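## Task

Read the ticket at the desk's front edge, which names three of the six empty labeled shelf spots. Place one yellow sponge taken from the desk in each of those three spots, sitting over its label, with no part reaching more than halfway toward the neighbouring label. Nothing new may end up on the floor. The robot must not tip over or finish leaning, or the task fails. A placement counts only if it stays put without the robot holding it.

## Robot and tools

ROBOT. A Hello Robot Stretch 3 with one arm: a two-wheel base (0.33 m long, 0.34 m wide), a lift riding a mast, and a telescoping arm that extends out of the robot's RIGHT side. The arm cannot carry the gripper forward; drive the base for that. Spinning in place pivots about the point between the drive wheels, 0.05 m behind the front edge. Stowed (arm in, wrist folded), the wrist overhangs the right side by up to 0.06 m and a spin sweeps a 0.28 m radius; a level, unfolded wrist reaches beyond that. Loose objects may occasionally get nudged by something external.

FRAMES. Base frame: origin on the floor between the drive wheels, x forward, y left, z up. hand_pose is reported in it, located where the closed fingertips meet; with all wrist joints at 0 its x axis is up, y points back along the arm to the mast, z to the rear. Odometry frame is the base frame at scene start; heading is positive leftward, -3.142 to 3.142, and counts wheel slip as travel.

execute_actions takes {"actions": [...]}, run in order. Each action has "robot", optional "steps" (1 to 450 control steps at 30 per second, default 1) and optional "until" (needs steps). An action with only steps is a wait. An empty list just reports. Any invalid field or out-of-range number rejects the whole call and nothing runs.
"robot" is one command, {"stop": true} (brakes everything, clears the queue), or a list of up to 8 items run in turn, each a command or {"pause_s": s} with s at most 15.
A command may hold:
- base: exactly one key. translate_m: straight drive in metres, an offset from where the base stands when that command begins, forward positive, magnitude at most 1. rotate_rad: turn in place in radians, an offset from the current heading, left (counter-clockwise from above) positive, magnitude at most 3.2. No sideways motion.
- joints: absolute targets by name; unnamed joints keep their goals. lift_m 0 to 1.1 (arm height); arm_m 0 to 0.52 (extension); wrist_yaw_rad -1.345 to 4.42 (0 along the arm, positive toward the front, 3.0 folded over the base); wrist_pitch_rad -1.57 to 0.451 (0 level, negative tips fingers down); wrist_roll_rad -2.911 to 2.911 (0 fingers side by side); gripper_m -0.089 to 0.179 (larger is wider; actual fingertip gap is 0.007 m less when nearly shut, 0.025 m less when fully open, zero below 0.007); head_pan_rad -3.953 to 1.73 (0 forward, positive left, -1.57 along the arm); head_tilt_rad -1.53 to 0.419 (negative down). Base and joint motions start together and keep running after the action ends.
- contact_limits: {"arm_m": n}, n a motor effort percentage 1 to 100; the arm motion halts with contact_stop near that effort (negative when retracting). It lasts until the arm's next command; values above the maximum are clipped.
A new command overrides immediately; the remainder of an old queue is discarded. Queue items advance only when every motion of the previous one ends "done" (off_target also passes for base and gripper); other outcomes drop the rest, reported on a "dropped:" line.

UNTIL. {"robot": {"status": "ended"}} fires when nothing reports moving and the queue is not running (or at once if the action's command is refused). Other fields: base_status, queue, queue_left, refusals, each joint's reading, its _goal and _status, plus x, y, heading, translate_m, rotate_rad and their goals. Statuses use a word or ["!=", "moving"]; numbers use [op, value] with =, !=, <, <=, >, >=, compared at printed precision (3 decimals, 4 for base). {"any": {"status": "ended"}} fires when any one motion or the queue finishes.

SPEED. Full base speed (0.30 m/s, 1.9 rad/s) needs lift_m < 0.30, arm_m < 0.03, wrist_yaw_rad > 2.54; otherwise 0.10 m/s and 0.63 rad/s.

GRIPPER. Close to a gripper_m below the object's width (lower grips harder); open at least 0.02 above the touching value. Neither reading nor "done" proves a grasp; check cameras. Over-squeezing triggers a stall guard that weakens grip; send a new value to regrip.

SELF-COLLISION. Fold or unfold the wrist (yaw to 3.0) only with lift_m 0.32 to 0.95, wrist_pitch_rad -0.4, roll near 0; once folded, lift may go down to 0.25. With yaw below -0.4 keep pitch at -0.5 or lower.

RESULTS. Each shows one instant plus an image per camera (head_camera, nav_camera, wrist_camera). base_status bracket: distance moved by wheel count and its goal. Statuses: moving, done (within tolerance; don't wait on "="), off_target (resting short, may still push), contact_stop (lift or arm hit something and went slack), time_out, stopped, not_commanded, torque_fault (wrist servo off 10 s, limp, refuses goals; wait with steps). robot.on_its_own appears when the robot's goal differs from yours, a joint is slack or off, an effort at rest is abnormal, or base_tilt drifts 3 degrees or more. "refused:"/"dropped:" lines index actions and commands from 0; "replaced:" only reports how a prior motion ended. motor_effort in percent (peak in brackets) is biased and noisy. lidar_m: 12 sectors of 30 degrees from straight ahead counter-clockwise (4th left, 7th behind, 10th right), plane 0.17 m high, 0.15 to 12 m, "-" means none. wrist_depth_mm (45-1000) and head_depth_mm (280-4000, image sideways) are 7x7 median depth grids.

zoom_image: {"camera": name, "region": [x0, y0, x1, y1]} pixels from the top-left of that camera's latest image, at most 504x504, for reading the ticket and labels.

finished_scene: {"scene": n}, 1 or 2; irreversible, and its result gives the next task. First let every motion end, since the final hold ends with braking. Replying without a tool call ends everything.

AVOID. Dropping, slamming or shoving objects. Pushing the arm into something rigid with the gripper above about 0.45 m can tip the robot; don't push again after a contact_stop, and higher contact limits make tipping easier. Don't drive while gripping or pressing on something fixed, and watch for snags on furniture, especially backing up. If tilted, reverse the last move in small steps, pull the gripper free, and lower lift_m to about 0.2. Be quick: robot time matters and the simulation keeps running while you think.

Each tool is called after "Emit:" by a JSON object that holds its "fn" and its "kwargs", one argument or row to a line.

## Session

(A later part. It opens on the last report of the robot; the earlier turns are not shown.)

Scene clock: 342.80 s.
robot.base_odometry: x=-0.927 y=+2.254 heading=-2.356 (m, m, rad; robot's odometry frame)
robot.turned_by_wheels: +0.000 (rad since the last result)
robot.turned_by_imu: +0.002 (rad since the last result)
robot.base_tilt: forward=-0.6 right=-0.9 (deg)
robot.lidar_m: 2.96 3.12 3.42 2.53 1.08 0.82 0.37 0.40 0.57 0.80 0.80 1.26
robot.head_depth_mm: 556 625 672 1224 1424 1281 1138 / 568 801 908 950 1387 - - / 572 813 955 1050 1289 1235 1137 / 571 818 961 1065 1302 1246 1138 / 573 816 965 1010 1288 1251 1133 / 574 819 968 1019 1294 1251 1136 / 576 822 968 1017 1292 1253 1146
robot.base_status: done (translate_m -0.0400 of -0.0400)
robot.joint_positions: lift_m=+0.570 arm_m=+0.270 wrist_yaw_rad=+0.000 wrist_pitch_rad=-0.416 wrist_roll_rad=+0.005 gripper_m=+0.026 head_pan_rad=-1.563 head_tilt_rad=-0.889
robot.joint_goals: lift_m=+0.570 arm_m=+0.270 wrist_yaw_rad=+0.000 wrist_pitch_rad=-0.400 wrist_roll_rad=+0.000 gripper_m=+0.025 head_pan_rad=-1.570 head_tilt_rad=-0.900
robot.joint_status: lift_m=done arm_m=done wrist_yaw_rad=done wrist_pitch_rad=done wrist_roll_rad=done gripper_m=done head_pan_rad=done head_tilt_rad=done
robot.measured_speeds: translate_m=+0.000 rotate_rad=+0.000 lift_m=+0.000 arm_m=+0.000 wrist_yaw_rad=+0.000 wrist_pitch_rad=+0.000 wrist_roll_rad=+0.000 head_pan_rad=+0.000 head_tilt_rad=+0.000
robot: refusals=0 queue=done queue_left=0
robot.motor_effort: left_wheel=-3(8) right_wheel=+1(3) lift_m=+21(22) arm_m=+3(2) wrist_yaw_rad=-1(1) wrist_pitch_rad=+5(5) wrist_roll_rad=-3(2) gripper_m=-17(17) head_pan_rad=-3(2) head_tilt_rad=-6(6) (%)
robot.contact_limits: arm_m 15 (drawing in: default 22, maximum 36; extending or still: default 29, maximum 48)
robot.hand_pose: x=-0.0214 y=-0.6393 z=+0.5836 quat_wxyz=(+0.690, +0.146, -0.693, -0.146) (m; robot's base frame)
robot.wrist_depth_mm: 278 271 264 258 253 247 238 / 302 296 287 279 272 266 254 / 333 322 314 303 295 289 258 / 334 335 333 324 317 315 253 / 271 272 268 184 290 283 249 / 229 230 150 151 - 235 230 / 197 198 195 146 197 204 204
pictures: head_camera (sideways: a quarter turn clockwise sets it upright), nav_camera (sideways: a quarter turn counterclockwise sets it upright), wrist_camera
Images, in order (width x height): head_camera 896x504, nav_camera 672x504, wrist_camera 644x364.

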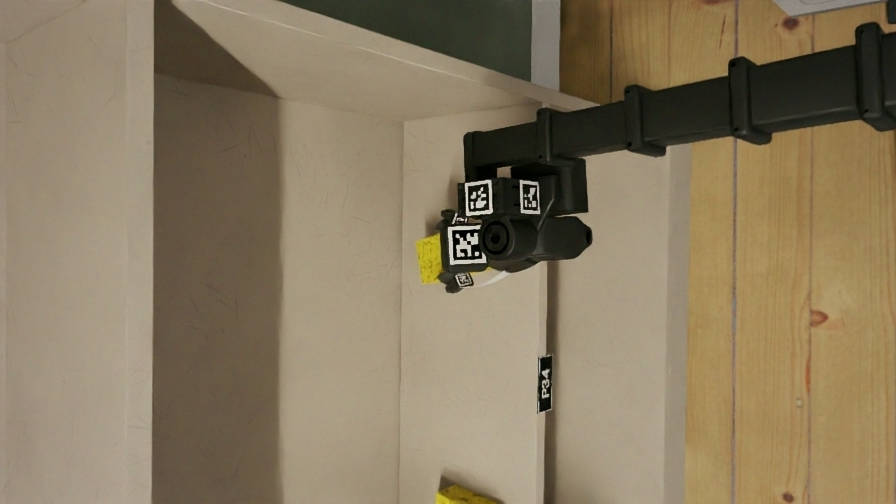

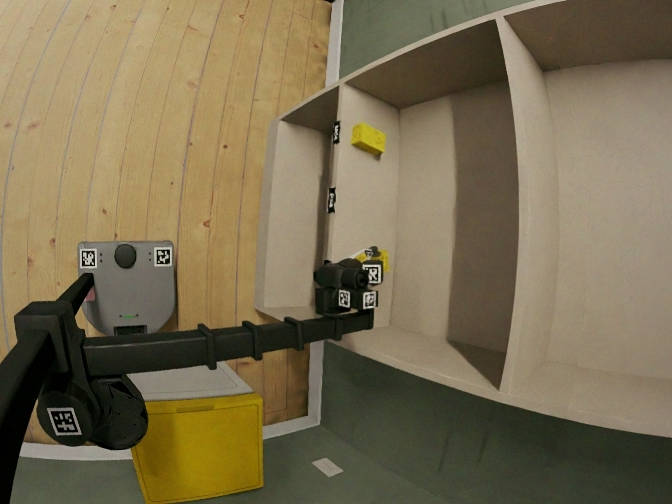

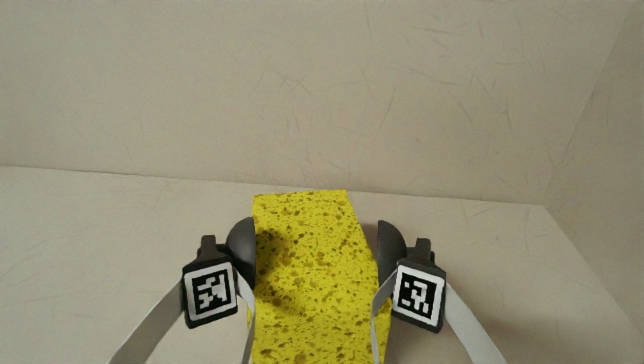

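Emit:
{"fn": "execute_actions", "kwargs": {
  "actions": [
    {"robot":[{"base":{"translate_m":-0.012}},{"joints":{"lift_m":0.552}},{"joints":{"gripper_m":0.10}},{"joints":{"lift_m":0.58}},{"joints":{"arm_m":0}}],"steps":450,"until":{"robot":{"status":"ended"}}}
  ]
}}

Scene clock: 351.57 s.
robot.base_odometry: x=-0.919 y=+2.263 heading=-2.356 (m, m, rad; robot's odometry frame)
robot.turned_by_wheels: +0.000 (rad since the last result)
robot.turned_by_imu: +0.002 (rad since the last result)
robot.base_tilt: forward=-0.4 right=-0.7 (deg)
robot.lidar_m: 2.98 3.13 3.42 2.49 1.06 0.81 0.36 0.38 0.56 0.80 0.80 1.27
robot.head_depth_mm: 546 584 679 1221 1416 1281 1121 / 570 790 906 898 1131 1277 - / 572 811 957 1011 1294 1245 - / 573 814 958 974 1290 1241 1144 / 575 817 963 1016 1296 1244 1136 / 575 818 969 1015 1297 1243 1141 / 576 821 975 1015 1295 1255 1145
robot.base_status: done (translate_m -0.0120 of -0.0120)
robot.joint_positions: lift_m=+0.580 arm_m=+0.000 wrist_yaw_rad=+0.000 wrist_pitch_rad=-0.416 wrist_roll_rad=+0.005 gripper_m=+0.100 head_pan_rad=-1.563 head_tilt_rad=-0.889
robot.joint_goals: lift_m=+0.580 arm_m=+0.000 wrist_yaw_rad=+0.000 wrist_pitch_rad=-0.400 wrist_roll_rad=+0.000 gripper_m=+0.100 head_pan_rad=-1.570 head_tilt_rad=-0.900
robot.joint_status: lift_m=done arm_m=done wrist_yaw_rad=done wrist_pitch_rad=done wrist_roll_rad=done gripper_m=done head_pan_rad=done head_tilt_rad=done
robot.measured_speeds: translate_m=+0.000 rotate_rad=+0.000 lift_m=+0.000 arm_m=+0.000 wrist_yaw_rad=+0.000 wrist_pitch_rad=+0.000 wrist_roll_rad=+0.000 head_pan_rad=+0.000 head_tilt_rad=+0.000
robot: refusals=0 queue=done queue_left=0
robot.motor_effort: left_wheel=-2(7) right_wheel=+1(3) lift_m=+41(43) arm_m=-4(3) wrist_yaw_rad=-1(0) wrist_pitch_rad=+5(5) wrist_roll_rad=-2(2) gripper_m=+0(78) head_pan_rad=-2(3) head_tilt_rad=-6(6) (%)
robot.hand_pose: x=-0.0214 y=-0.3700 z=+0.5928 quat_wxyz=(+0.690, +0.146, -0.693, -0.146) (m; robot's base frame)
robot.wrist_depth_mm: 536 526 508 499 493 354 265 / 572 560 547 532 525 346 535 / 428 458 468 417 479 337 588 / 384 369 374 364 365 353 642 / 696 765 734 724 673 423 706 / 687 758 746 750 741 780 771 / 632 613 641 641 610 750 760
pictures: head_camera (sideways: a quarter turn clockwise sets it upright), nav_camera (sideways: a quarter turn counterclockwise sets it upright), wrist_camera
Images, in order (width x height): head_camera 896x504, nav_camera 672x504, wrist_camera 644x364.

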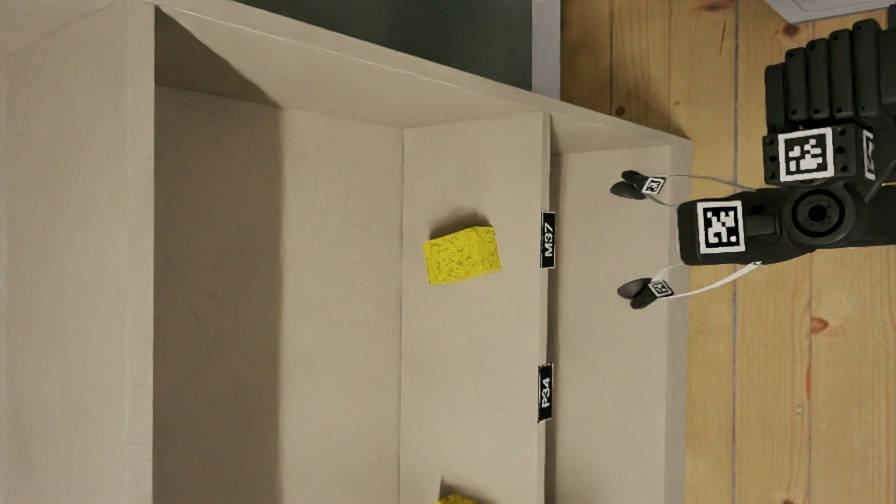

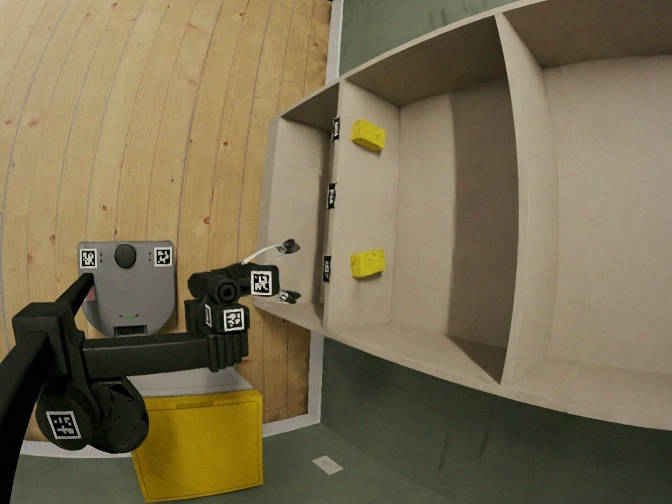

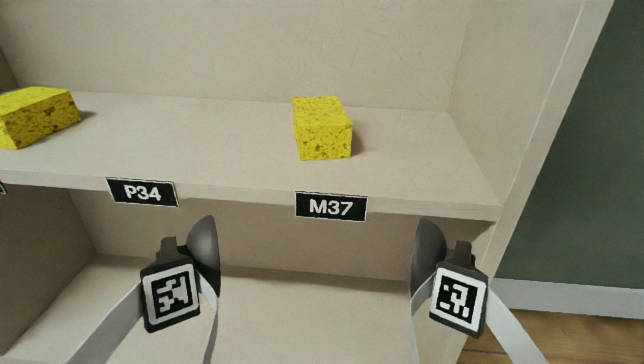

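Emit:
{"fn": "execute_actions", "kwargs": {
  "actions": [
    {"robot":[{"base":{"translate_m":0.1},"joints":{"wrist_yaw_rad":3.0,"gripper_m":0.03,"head_tilt_rad":-0.8}},{"joints":{"lift_m":0.26}},{"base":{"translate_m":1.0}},{"base":{"translate_m":0.5}}],"steps":450,"until":{"robot":{"status":"ended"}}},
    {"steps":200,"until":{"robot":{"status":"ended"}}}
  ]
}}

Scene clock: 368.63 s.
robot.base_odometry: x=-2.050 y=+1.132 heading=-2.356 (m, m, rad; robot's odometry frame)
robot.turned_by_wheels: +0.000 (rad since the last result)
robot.turned_by_imu: +0.021 (rad since the last result)
robot.base_tilt: forward=-0.5 right=-0.8 (deg)
robot.lidar_m: 1.37 1.46 2.11 3.31 3.12 2.44 1.96 1.19 0.96 0.64 0.92 1.40
robot.head_depth_mm: 811 917 1053 1248 1469 1324 1157 / 797 869 1034 1250 1463 1329 1167 / 768 863 973 1066 1125 1302 1166 / 768 878 1012 1119 1330 1283 1161 / 775 879 1013 1120 1333 1273 1171 / 776 881 1016 1122 1337 1287 1167 / 779 886 1018 1127 1333 1275 1174
robot.base_status: done (translate_m +0.5000 of +0.5000)
robot.joint_positions: lift_m=+0.260 arm_m=+0.000 wrist_yaw_rad=+2.999 wrist_pitch_rad=-0.416 wrist_roll_rad=+0.005 gripper_m=+0.030 head_pan_rad=-1.563 head_tilt_rad=-0.804
robot.joint_goals: lift_m=+0.260 arm_m=+0.000 wrist_yaw_rad=+3.000 wrist_pitch_rad=-0.400 wrist_roll_rad=+0.000 gripper_m=+0.030 head_pan_rad=-1.570 head_tilt_rad=-0.800
robot.joint_status: lift_m=done arm_m=done wrist_yaw_rad=done wrist_pitch_rad=done wrist_roll_rad=done gripper_m=done head_pan_rad=done head_tilt_rad=done
robot.measured_speeds: translate_m=+0.000 rotate_rad=+0.000 lift_m=+0.000 arm_m=+0.000 wrist_yaw_rad=+0.000 wrist_pitch_rad=+0.000 wrist_roll_rad=+0.000 head_pan_rad=+0.000 head_tilt_rad=+0.000
robot: refusals=0 queue=done queue_left=0
robot.motor_effort: left_wheel=-3(7) right_wheel=+1(6) lift_m=+22(41) arm_m=-3(4) wrist_yaw_rad=+1(2) wrist_pitch_rad=+5(5) wrist_roll_rad=-2(3) gripper_m=+0(82) head_pan_rad=-2(3) head_tilt_rad=+2(14) (%)
robot.hand_pose: x=+0.0107 y=+0.0771 z=+0.2736 quat_wxyz=(+0.195, +0.702, +0.096, +0.678) (m; robot's base frame)
robot.wrist_depth_mm: - - - - - - - / - - - - - - - / 888 892 903 918 948 961 - / 695 683 704 708 725 730 738 / 564 566 584 583 582 583 596 / 474 492 - - 501 494 495 / - - - - 414 423 425
pictures: head_camera (sideways: a quarter turn clockwise sets it upright), nav_camera (sideways: a quarter turn counterclockwise sets it upright), wrist_camera
Images, in order (width x height): head_camera 896x504, nav_camera 672x504, wrist_camera 644x364.

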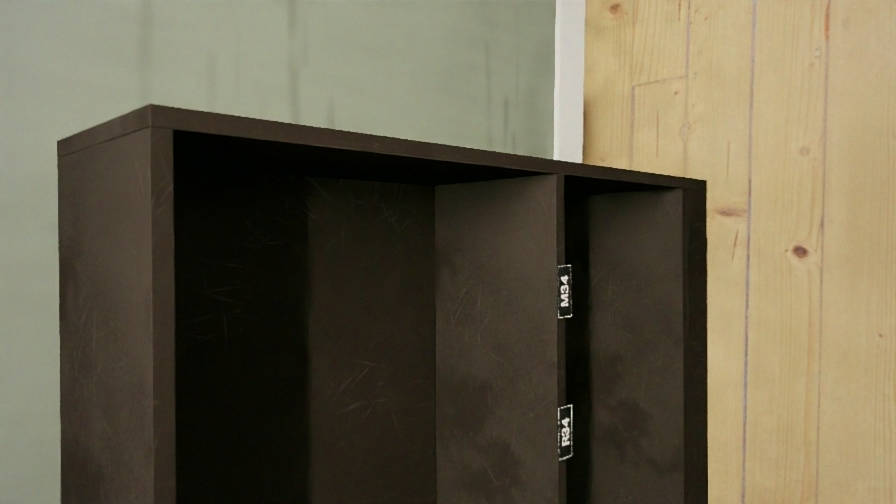

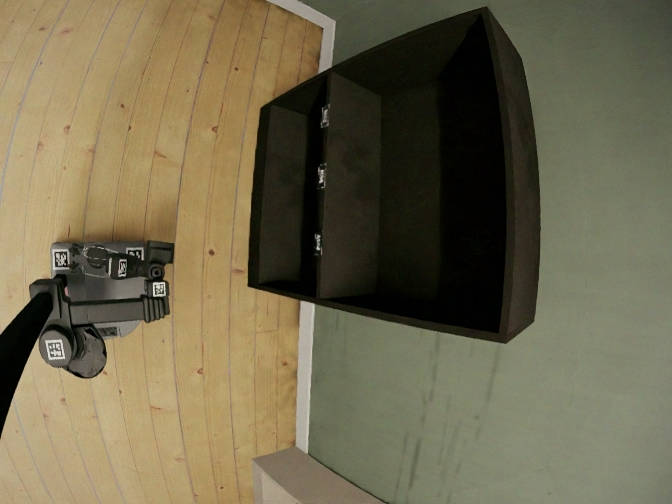

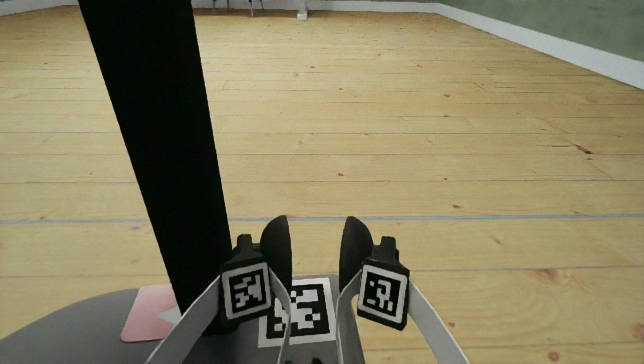

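Emit:
{"fn": "execute_actions", "kwargs": {
  "actions": [
    {"robot":[{"base":{"rotate_rad":1.803},"joints":{"head_tilt_rad":-0.85}},{"base":{"translate_m":1.0}},{"base":{"translate_m":1.0}},{"base":{"translate_m":0.69}},{"base":{"rotate_rad":0.688}},{"joints":{"lift_m":0.8}},{"joints":{"wrist_yaw_rad":0,"wrist_pitch_rad":-0.3,"gripper_m":0.14}},{"joints":{"arm_m":0.08}}],"steps":450,"until":{"robot":{"status":"ended"}}},
    {"steps":450,"until":{"robot":{"status":"ended"}}}
  ]
}}

Scene clock: 405.40 s.
robot.base_odometry: x=+0.238 y=-0.282 heading=+0.134 (m, m, rad; robot's odometry frame)
robot.turned_by_wheels: +2.491 (rad since the last result)
robot.turned_by_imu: +2.486 (rad since the last result)
robot.base_tilt: forward=-0.5 right=-0.8 (deg)
robot.lidar_m: 1.63 1.54 1.58 2.15 3.29 3.23 2.31 2.20 1.84 0.70 0.66 0.91
robot.head_depth_mm: 1673 1849 942 1776 - - 1133 / 1556 1217 943 1737 - 1241 1154 / 1439 1220 920 819 - 1263 1155 / 1341 1221 958 801 - 1272 1156 / 1257 1228 954 800 1481 1306 1157 / 1183 1225 953 780 1424 1284 1154 / 1122 1180 952 782 692 1311 1165
robot.base_status: done (rotate_rad +0.6879 of +0.6880)
robot.joint_positions: lift_m=+0.800 arm_m=+0.080 wrist_yaw_rad=+0.001 wrist_pitch_rad=-0.324 wrist_roll_rad=+0.005 gripper_m=+0.140 head_pan_rad=-1.563 head_tilt_rad=-0.840
robot.joint_goals: lift_m=+0.800 arm_m=+0.080 wrist_yaw_rad=+0.000 wrist_pitch_rad=-0.300 wrist_roll_rad=+0.000 gripper_m=+0.140 head_pan_rad=-1.570 head_tilt_rad=-0.850
robot.joint_status: lift_m=done arm_m=done wrist_yaw_rad=done wrist_pitch_rad=done wrist_roll_rad=done gripper_m=done head_pan_rad=done head_tilt_rad=done
robot.measured_speeds: translate_m=+0.000 rotate_rad=+0.000 lift_m=+0.000 arm_m=+0.000 wrist_yaw_rad=+0.000 wrist_pitch_rad=+0.000 wrist_roll_rad=+0.000 head_pan_rad=+0.000 head_tilt_rad=+0.000
robot: refusals=0 queue=done queue_left=0
robot.motor_effort: left_wheel=-3(9) right_wheel=+1(9) lift_m=+41(42) arm_m=+3(5) wrist_yaw_rad=-1(2) wrist_pitch_rad=+8(9) wrist_roll_rad=-2(2) gripper_m=+0(79) head_pan_rad=-2(2) head_tilt_rad=-6(10) (%)
robot.hand_pose: x=-0.0212 y=-0.4599 z=+0.8340 quat_wxyz=(+0.696, +0.114, -0.699, -0.114) (m; robot's base frame)
robot.wrist_depth_mm: 727 792 883 - - - - / 747 817 920 - - - - / 639 634 662 666 686 597 - / 458 463 471 450 440 493 560 / 357 378 364 369 374 - - / 294 - 298 310 - - - / 249 243 268 - - - -
pictures: head_camera (sideways: a quarter turn clockwise sets it upright), nav_camera (sideways: a quarter turn counterclockwise sets it upright), wrist_camera
Images, in order (width x height): head_camera 896x504, nav_camera 672x504, wrist_camera 644x364.

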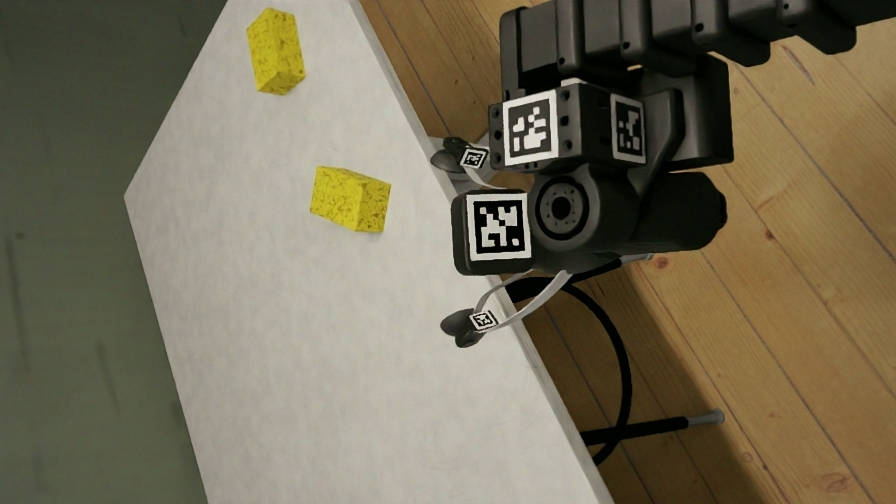

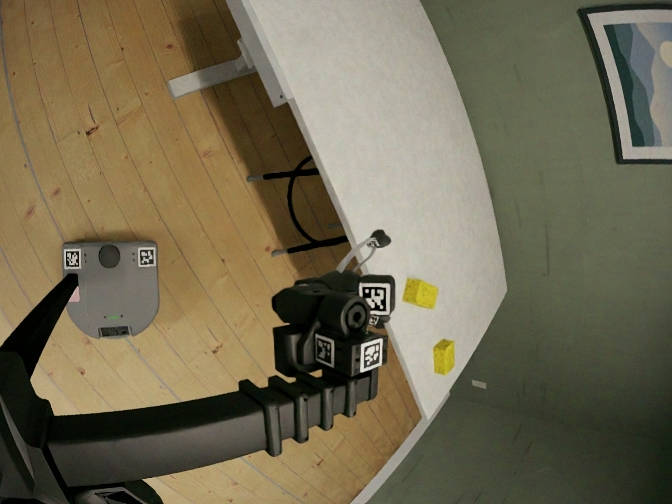

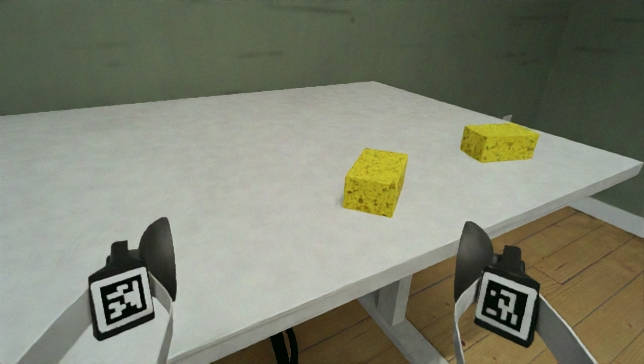

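Emit:
{"fn": "execute_actions", "kwargs": {
  "actions": [
    {"robot":[{"base":{"translate_m":-0.065},"joints":{"arm_m":0.16}},{"joints":{"lift_m":0.74}},{"joints":{"arm_m":0.26}}],"steps":450,"until":{"robot":{"status":"ended"}}}
  ]
}}

Scene clock: 414.60 s.
robot.base_odometry: x=+0.174 y=-0.291 heading=+0.134 (m, m, rad; robot's odometry frame)
robot.turned_by_wheels: +0.000 (rad since the last result)
robot.turned_by_imu: +0.001 (rad since the last result)
robot.base_tilt: forward=-0.5 right=-0.8 (deg)
robot.lidar_m: 1.69 1.59 1.64 2.21 3.25 3.14 2.25 2.15 1.90 0.71 0.69 0.96
robot.head_depth_mm: 1728 1972 982 1763 1533 - - / 1597 1218 948 - 1468 1303 1153 / 1483 1219 977 - 1502 1299 1151 / 1395 1226 985 - 1512 1300 1153 / 1298 1230 953 780 1476 1303 1156 / 1228 1225 952 782 1476 1316 1156 / 1162 1213 958 781 1085 1283 1157
robot.base_status: done (translate_m -0.0650 of -0.0650)
robot.joint_positions: lift_m=+0.740 arm_m=+0.260 wrist_yaw_rad=+0.001 wrist_pitch_rad=-0.323 wrist_roll_rad=+0.005 gripper_m=+0.140 head_pan_rad=-1.563 head_tilt_rad=-0.840
robot.joint_goals: lift_m=+0.740 arm_m=+0.260 wrist_yaw_rad=+0.000 wrist_pitch_rad=-0.300 wrist_roll_rad=+0.000 gripper_m=+0.140 head_pan_rad=-1.570 head_tilt_rad=-0.850
robot.joint_status: lift_m=done arm_m=done wrist_yaw_rad=done wrist_pitch_rad=done wrist_roll_rad=done gripper_m=done head_pan_rad=done head_tilt_rad=done
robot.measured_speeds: translate_m=+0.000 rotate_rad=+0.000 lift_m=+0.000 arm_m=+0.000 wrist_yaw_rad=+0.000 wrist_pitch_rad=+0.000 wrist_roll_rad=+0.000 head_pan_rad=+0.000 head_tilt_rad=+0.000
robot: refusals=0 queue=done queue_left=0
robot.motor_effort: left_wheel=-3(7) right_wheel=+1(2) lift_m=+21(41) arm_m=+4(2) wrist_yaw_rad=+0(1) wrist_pitch_rad=+8(8) wrist_roll_rad=-3(3) gripper_m=+0(1) head_pan_rad=-3(2) head_tilt_rad=-6(6) (%)
robot.hand_pose: x=-0.0213 y=-0.6400 z=+0.7749 quat_wxyz=(+0.696, +0.114, -0.699, -0.114) (m; robot's base frame)
robot.wrist_depth_mm: 629 704 790 902 - - - / 656 713 787 835 - - - / 464 473 484 490 509 391 - / 336 338 344 255 358 359 362 / 264 278 267 210 275 291 280 / 216 - 219 213 223 - - / 182 179 185 186 189 202 -
pictures: head_camera (sideways: a quarter turn clockwise sets it upright), nav_camera (sideways: a quarter turn counterclockwise sets it upright), wrist_camera
Images, in order (width x height): head_camera 896x504, nav_camera 672x504, wrist_camera 644x364.

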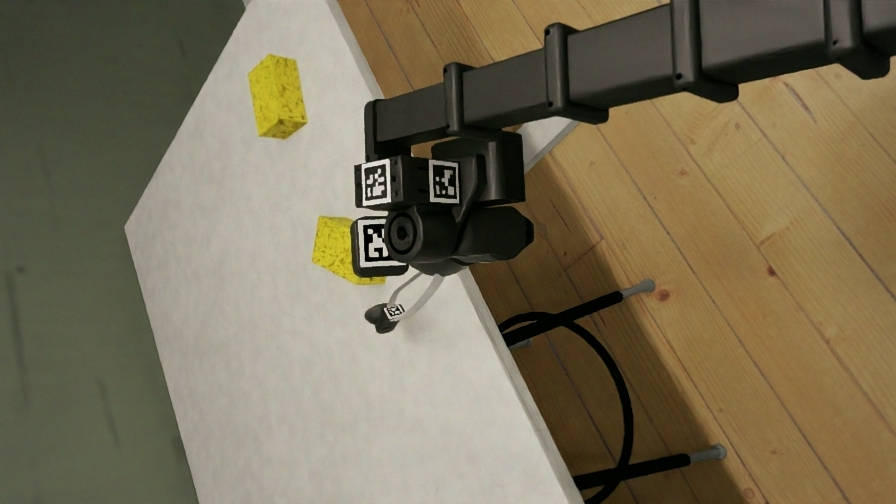

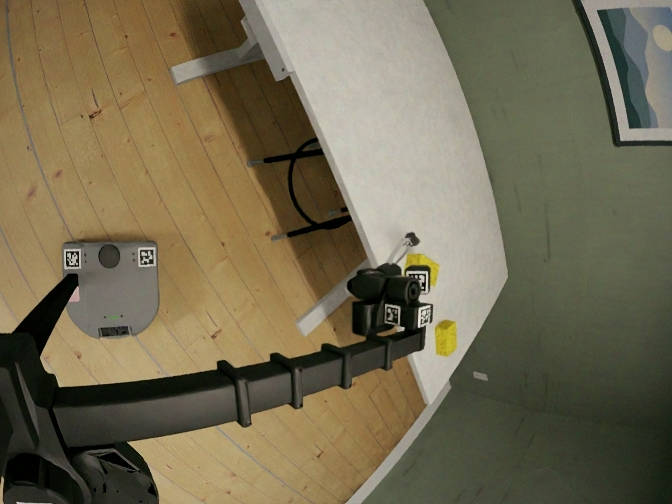

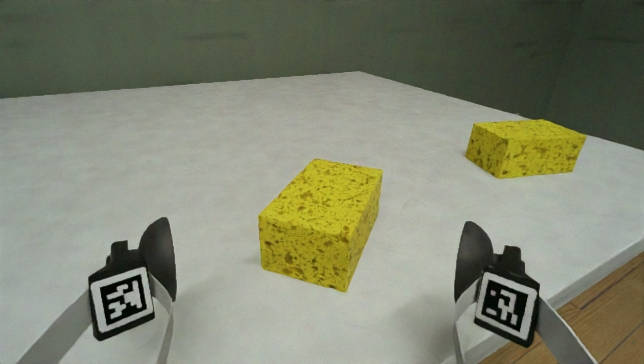

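Emit:
{"fn": "execute_actions", "kwargs": {
  "actions": [
    {"robot":[{"joints":{"arm_m":0.33,"lift_m":0.733}},{"joints":{"gripper_m":0.025}},{"joints":{"lift_m":0.81}},{"joints":{"arm_m":0}}],"steps":450,"until":{"robot":{"status":"ended"}}}
  ]
}}

Scene clock: 424.60 s.
robot.base_odometry: x=+0.174 y=-0.291 heading=+0.134 (m, m, rad; robot's odometry frame)
robot.turned_by_wheels: +0.000 (rad since the last result)
robot.turned_by_imu: +0.002 (rad since the last result)
robot.base_tilt: forward=-0.6 right=-0.8 (deg)
robot.lidar_m: 1.69 1.60 1.64 2.22 3.24 3.15 2.26 2.15 1.90 0.71 0.69 0.96
robot.head_depth_mm: 1726 1990 977 1770 1497 - - / 1597 1218 947 1758 1496 - - / 1480 1216 950 1598 1522 - - / 1386 1220 898 832 - 1286 1148 / 1297 1224 954 801 1467 1305 1157 / 1220 1226 956 782 1474 1302 1152 / 1157 1212 954 783 1087 1285 1156
robot.base_status: done (translate_m -0.0650 of -0.0650)
robot.joint_positions: lift_m=+0.810 arm_m=+0.000 wrist_yaw_rad=-0.001 wrist_pitch_rad=-0.315 wrist_roll_rad=+0.005 gripper_m=+0.025 head_pan_rad=-1.563 head_tilt_rad=-0.840
robot.joint_goals: lift_m=+0.810 arm_m=+0.000 wrist_yaw_rad=+0.000 wrist_pitch_rad=-0.300 wrist_roll_rad=+0.000 gripper_m=+0.025 head_pan_rad=-1.570 head_tilt_rad=-0.850
robot.joint_status: lift_m=done arm_m=done wrist_yaw_rad=done wrist_pitch_rad=done wrist_roll_rad=done gripper_m=done head_pan_rad=done head_tilt_rad=done
robot.measured_speeds: translate_m=+0.000 rotate_rad=+0.000 lift_m=+0.000 arm_m=+0.000 wrist_yaw_rad=+0.000 wrist_pitch_rad=+0.000 wrist_roll_rad=+0.000 head_pan_rad=+0.000 head_tilt_rad=+0.000
robot: refusals=0 queue=done queue_left=0
robot.motor_effort: left_wheel=-2(6) right_wheel=+1(5) lift_m=+41(44) arm_m=-4(2) wrist_yaw_rad=+0(2) wrist_pitch_rad=+5(15) wrist_roll_rad=-2(2) gripper_m=-1(89) head_pan_rad=-2(3) head_tilt_rad=-5(5) (%)
robot.hand_pose: x=-0.0216 y=-0.3815 z=+0.8460 quat_wxyz=(+0.697, +0.111, -0.700, -0.112) (m; robot's base frame)
robot.wrist_depth_mm: 783 861 - - - - - / 817 906 - - - - - / 683 699 707 722 684 - - / 490 499 503 476 518 602 - / 381 382 398 427 - - - / 309 324 344 - - - - / - - - - - - -
pictures: head_camera (sideways: a quarter turn clockwise sets it upright), nav_camera (sideways: a quarter turn counterclockwise sets it upright), wrist_camera
Images, in order (width x height): head_camera 896x504, nav_camera 672x504, wrist_camera 644x364.

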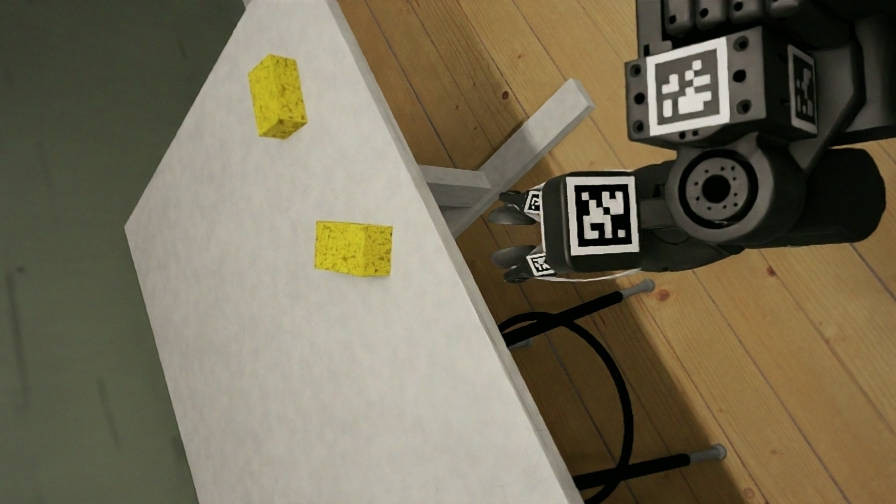

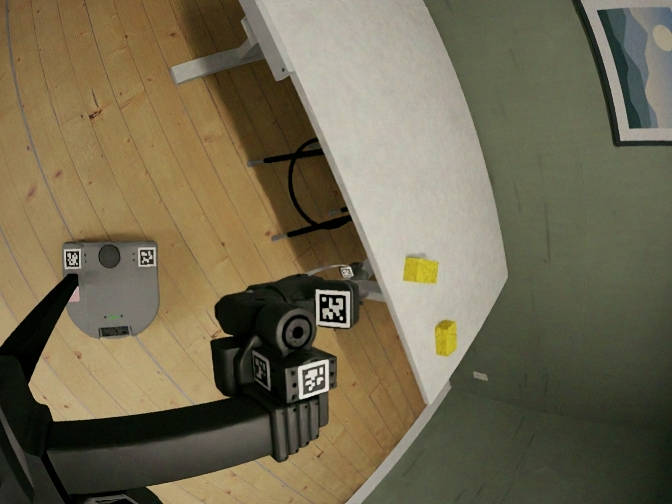

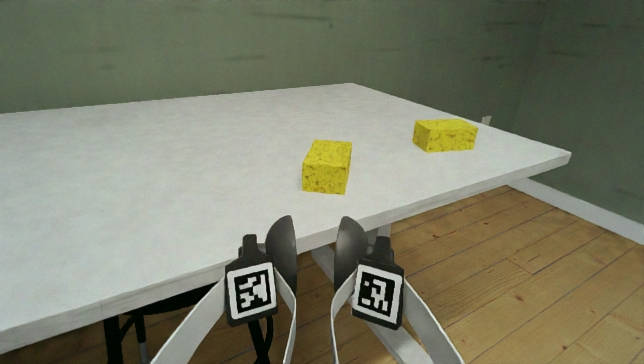

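Emit:
{"fn": "execute_actions", "kwargs": {
  "actions": [
    {"robot":[{"joints":{"gripper_m":0.14,"wrist_pitch_rad":-0.4,"arm_m":0.2}},{"joints":{"lift_m":0.755}},{"joints":{"arm_m":0.34}}],"steps":450,"until":{"robot":{"status":"ended"}}}
  ]
}}

Scene clock: 433.63 s.
robot.base_odometry: x=+0.174 y=-0.291 heading=+0.134 (m, m, rad; robot's odometry frame)
robot.turned_by_wheels: +0.000 (rad since the last result)
robot.turned_by_imu: +0.002 (rad since the last result)
robot.base_tilt: forward=-0.5 right=-0.8 (deg)
robot.lidar_m: 1.70 1.59 1.64 2.22 3.25 3.14 2.26 2.15 1.90 0.71 0.69 0.96
robot.head_depth_mm: 1722 1976 974 1776 1561 - - / 1613 1215 957 - 1471 1296 1152 / 1480 1220 1050 1652 1502 1304 1153 / 1395 1223 1007 1650 1500 1308 1155 / 1295 1227 963 801 1477 1305 1153 / 1226 1224 956 782 1484 1307 1157 / 1156 1219 956 785 1085 1298 1157
robot.base_status: done (translate_m -0.0650 of -0.0650)
robot.joint_positions: lift_m=+0.755 arm_m=+0.340 wrist_yaw_rad=-0.001 wrist_pitch_rad=-0.414 wrist_roll_rad=+0.005 gripper_m=+0.140 head_pan_rad=-1.563 head_tilt_rad=-0.840
robot.joint_goals: lift_m=+0.755 arm_m=+0.340 wrist_yaw_rad=+0.000 wrist_pitch_rad=-0.400 wrist_roll_rad=+0.000 gripper_m=+0.140 head_pan_rad=-1.570 head_tilt_rad=-0.850
robot.joint_status: lift_m=done arm_m=done wrist_yaw_rad=done wrist_pitch_rad=done wrist_roll_rad=done gripper_m=done head_pan_rad=done head_tilt_rad=done
robot.measured_speeds: translate_m=+0.000 rotate_rad=+0.000 lift_m=+0.000 arm_m=+0.000 wrist_yaw_rad=+0.000 wrist_pitch_rad=+0.000 wrist_roll_rad=+0.000 head_pan_rad=+0.000 head_tilt_rad=+0.000
robot: refusals=0 queue=done queue_left=0
robot.motor_effort: left_wheel=-3(2) right_wheel=+1(1) lift_m=+21(42) arm_m=+3(1) wrist_yaw_rad=+0(0) wrist_pitch_rad=+5(5) wrist_roll_rad=-2(3) gripper_m=-1(80) head_pan_rad=-2(1) head_tilt_rad=-6(5) (%)
robot.hand_pose: x=-0.0216 y=-0.7096 z=+0.7690 quat_wxyz=(+0.690, +0.145, -0.694, -0.146) (m; robot's base frame)
robot.wrist_depth_mm: 587 652 719 814 - - - / 555 563 577 587 602 - - / 390 395 401 405 415 389 312 / 301 301 307 308 312 303 303 / 243 255 249 185 243 264 258 / 206 - 203 155 205 - 215 / 178 174 175 141 177 178 185
pictures: head_camera (sideways: a quarter turn clockwise sets it upright), nav_camera (sideways: a quarter turn counterclockwise sets it upright), wrist_camera
Images, in order (width x height): head_camera 896x504, nav_camera 672x504, wrist_camera 644x364.

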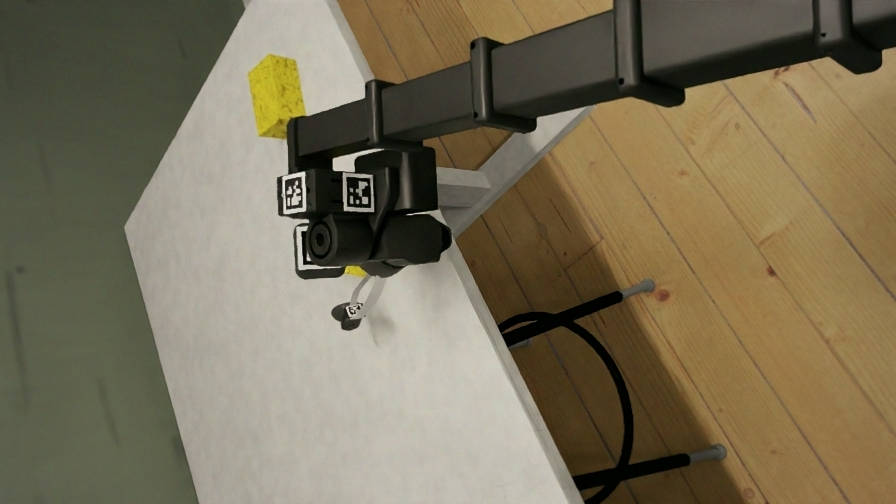

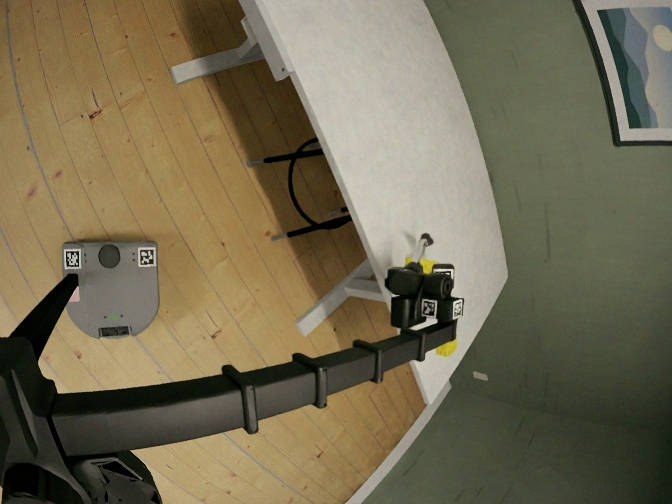

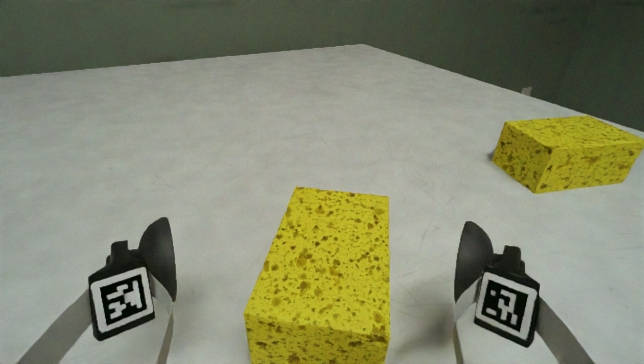

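Close, check before retract.

Emit:
{"fn": "execute_actions", "kwargs": {
  "actions": [
    {"robot":[{"joints":{"lift_m":0.748}},{"joints":{"gripper_m":0.02}},{"joints":{"lift_m":0.82}}],"steps":450,"until":{"robot":{"status":"ended"}}}
  ]
}}

Scene clock: 438.50 s.
robot.base_odometry: x=+0.174 y=-0.291 heading=+0.134 (m, m, rad; robot's odometry frame)
robot.turned_by_wheels: +0.000 (rad since the last result)
robot.turned_by_imu: +0.001 (rad since the last result)
robot.base_tilt: forward=-0.7 right=-0.9 (deg)
robot.lidar_m: 1.70 1.60 1.64 2.22 3.24 3.16 2.26 2.15 1.90 0.71 0.69 0.96
robot.head_depth_mm: 1734 1981 976 - - 1275 1130 / 1591 1725 - 1682 1475 1297 1143 / 1474 1272 - 1599 1504 1303 1158 / 1382 1247 - 843 1499 1311 1158 / 1303 1224 955 801 1469 1297 1157 / 1224 1233 957 783 1481 1303 1155 / 1156 1218 956 784 1085 1289 1158
robot.base_status: done (translate_m -0.0650 of -0.0650)
robot.joint_positions: lift_m=+0.820 arm_m=+0.340 wrist_yaw_rad=-0.001 wrist_pitch_rad=-0.415 wrist_roll_rad=+0.005 gripper_m=+0.021 head_pan_rad=-1.563 head_tilt_rad=-0.840
robot.joint_goals: lift_m=+0.820 arm_m=+0.340 wrist_yaw_rad=+0.000 wrist_pitch_rad=-0.400 wrist_roll_rad=+0.000 gripper_m=+0.020 head_pan_rad=-1.570 head_tilt_rad=-0.850
robot.joint_status: lift_m=done arm_m=done wrist_yaw_rad=done wrist_pitch_rad=done wrist_roll_rad=done gripper_m=done head_pan_rad=done head_tilt_rad=done
robot.measured_speeds: translate_m=+0.000 rotate_rad=+0.000 lift_m=+0.000 arm_m=+0.000 wrist_yaw_rad=+0.000 wrist_pitch_rad=+0.000 wrist_roll_rad=+0.000 head_pan_rad=+0.000 head_tilt_rad=+0.000
robot: refusals=0 queue=done queue_left=0
robot.motor_effort: left_wheel=-2(3) right_wheel=+1(1) lift_m=+41(43) arm_m=+3(3) wrist_yaw_rad=+1(1) wrist_pitch_rad=+5(5) wrist_roll_rad=-2(2) gripper_m=-19(88) head_pan_rad=-2(3) head_tilt_rad=-5(5) (%)
robot.hand_pose: x=-0.0216 y=-0.7094 z=+0.8329 quat_wxyz=(+0.690, +0.145, -0.693, -0.147) (m; robot's base frame)
robot.wrist_depth_mm: 589 652 735 831 - - - / 620 678 738 809 - - - / 529 538 546 559 558 608 - / 408 415 423 424 429 376 421 / 335 336 341 173 348 337 340 / 283 283 145 146 271 293 294 / 244 245 234 138 244 253 254
pictures: head_camera (sideways: a quarter turn clockwise sets it upright), nav_camera (sideways: a quarter turn counterclockwise sets it upright), wrist_camera
Images, in order (width x height): head_camera 896x504, nav_camera 672x504, wrist_camera 644x364.

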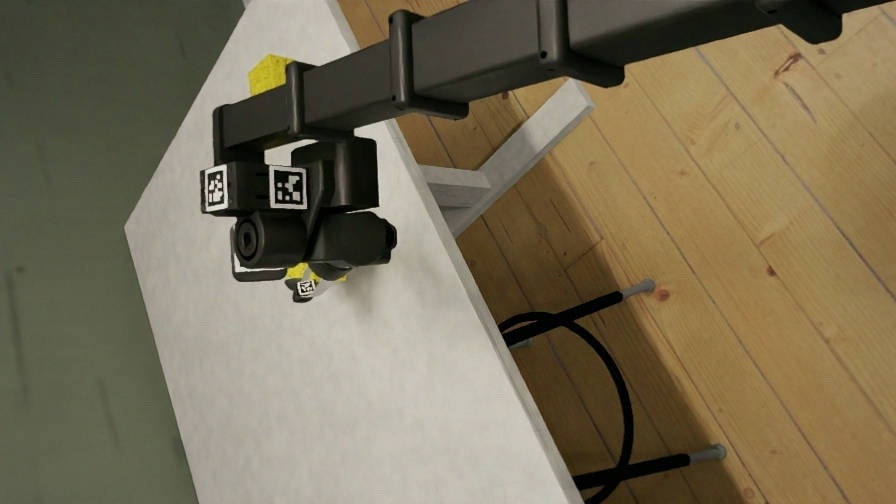

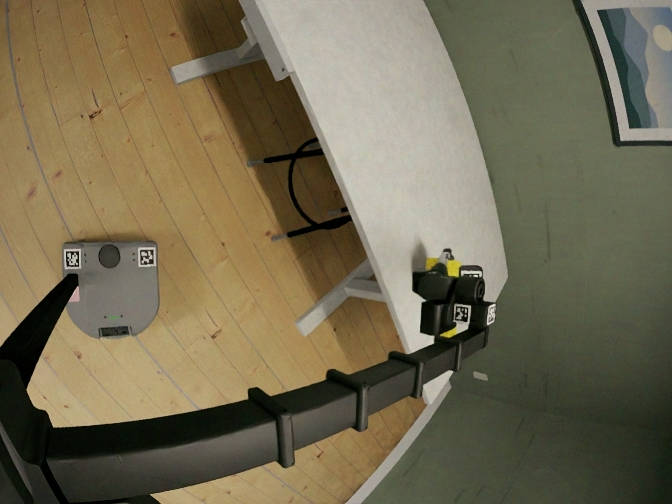

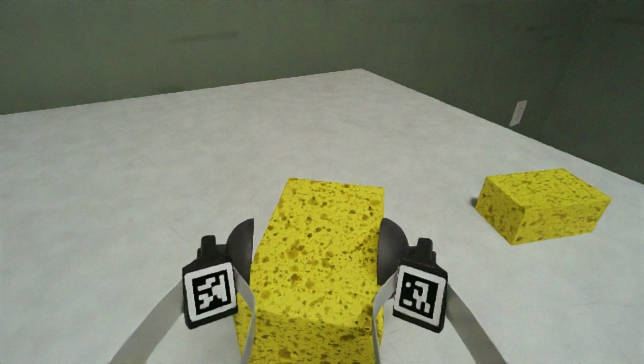

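Emit:
{"fn": "execute_actions", "kwargs": {
  "actions": [
    {"robot":[{"joints":{"arm_m":0}},{"base":{"rotate_rad":2.53}},{"base":{"translate_m":1.0},"joints":{"lift_m":0.62,"head_tilt_rad":-0.9}},{"base":{"translate_m":1.0}},{"base":{"translate_m":0.71}},{"base":{"rotate_rad":1.263}}],"steps":450,"until":{"robot":{"status":"ended"}}},
    {"steps":450,"until":{"robot":{"status":"ended"}}},
    {"steps":450,"until":{"robot":{"status":"ended"}}}
  ]
}}

Scene clock: 485.90 s.
robot.base_odometry: x=-2.233 y=+0.954 heading=-2.356 (m, m, rad; robot's odometry frame)
robot.turned_by_wheels: +3.793 (rad since the last result)
robot.turned_by_imu: +3.782 (rad since the last result)
robot.base_tilt: forward=-0.4 right=-0.8 (deg)
robot.lidar_m: 1.05 1.14 1.72 3.30 3.43 2.74 2.20 1.26 0.79 0.94 0.76 1.07
robot.head_depth_mm: 625 943 1102 1079 1345 1281 - / 628 952 1124 1084 1371 1288 - / 662 949 1123 1080 1376 1305 - / 663 954 1133 1109 1346 1239 1135 / 663 969 1140 1080 1382 1277 1135 / 668 975 1121 1110 1370 1283 1139 / 668 906 922 1392 1461 1281 1141
robot.base_status: done (rotate_rad +1.2629 of +1.2630)
robot.joint_positions: lift_m=+0.620 arm_m=+0.000 wrist_yaw_rad=-0.001 wrist_pitch_rad=-0.416 wrist_roll_rad=+0.005 gripper_m=+0.021 head_pan_rad=-1.563 head_tilt_rad=-0.889
robot.joint_goals: lift_m=+0.620 arm_m=+0.000 wrist_yaw_rad=+0.000 wrist_pitch_rad=-0.400 wrist_roll_rad=+0.000 gripper_m=+0.020 head_pan_rad=-1.570 head_tilt_rad=-0.900
robot.joint_status: lift_m=done arm_m=done wrist_yaw_rad=done wrist_pitch_rad=done wrist_roll_rad=done gripper_m=done head_pan_rad=done head_tilt_rad=done
robot.measured_speeds: translate_m=+0.000 rotate_rad=+0.000 lift_m=+0.000 arm_m=+0.000 wrist_yaw_rad=+0.000 wrist_pitch_rad=+0.000 wrist_roll_rad=+0.000 head_pan_rad=+0.000 head_tilt_rad=+0.000
robot: refusals=0 queue=done queue_left=0
robot.motor_effort: left_wheel=-3(8) right_wheel=+1(7) lift_m=+21(42) arm_m=-5(3) wrist_yaw_rad=+0(0) wrist_pitch_rad=+5(5) wrist_roll_rad=-2(2) gripper_m=-19(20) head_pan_rad=-3(1) head_tilt_rad=-6(13) (%)
robot.hand_pose: x=-0.0216 y=-0.3700 z=+0.6335 quat_wxyz=(+0.690, +0.146, -0.693, -0.147) (m; robot's base frame)
robot.wrist_depth_mm: 743 498 636 617 606 583 569 / 815 515 685 672 651 635 590 / 889 562 637 639 650 660 586 / - 609 542 494 501 504 510 / - - 788 173 827 821 540 / 899 907 145 146 754 793 603 / 778 777 723 139 691 694 784
pictures: head_camera (sideways: a quarter turn clockwise sets it upright), nav_camera (sideways: a quarter turn counterclockwise sets it upright), wrist_camera
Images, in order (width x height): head_camera 896x504, nav_camera 672x504, wrist_camera 644x364.

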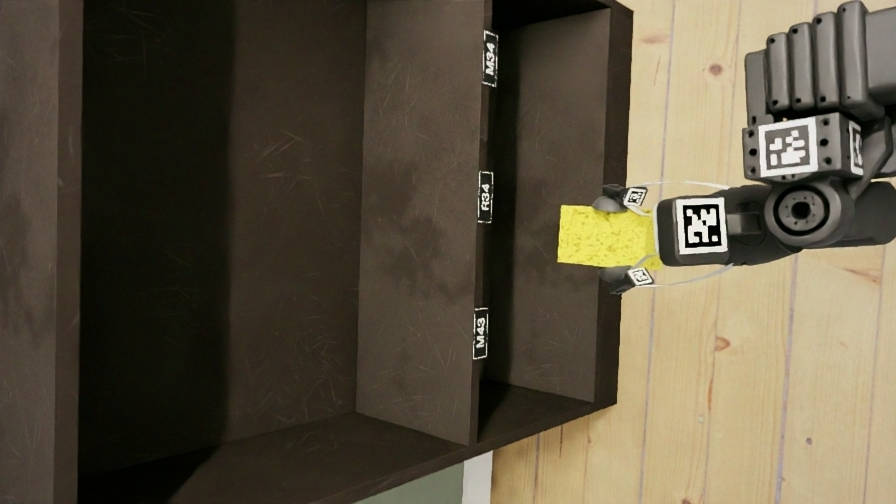

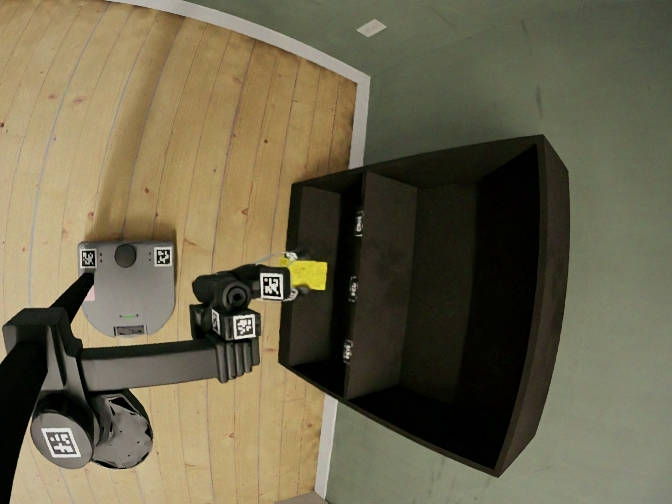

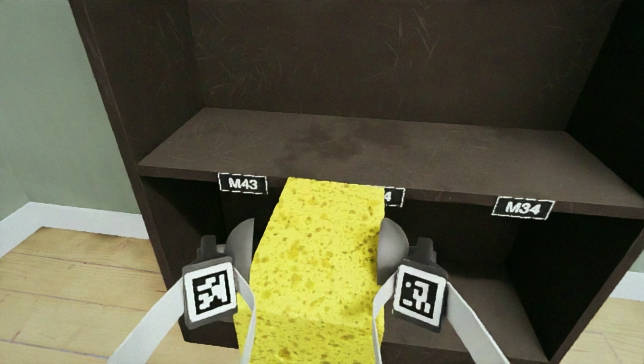

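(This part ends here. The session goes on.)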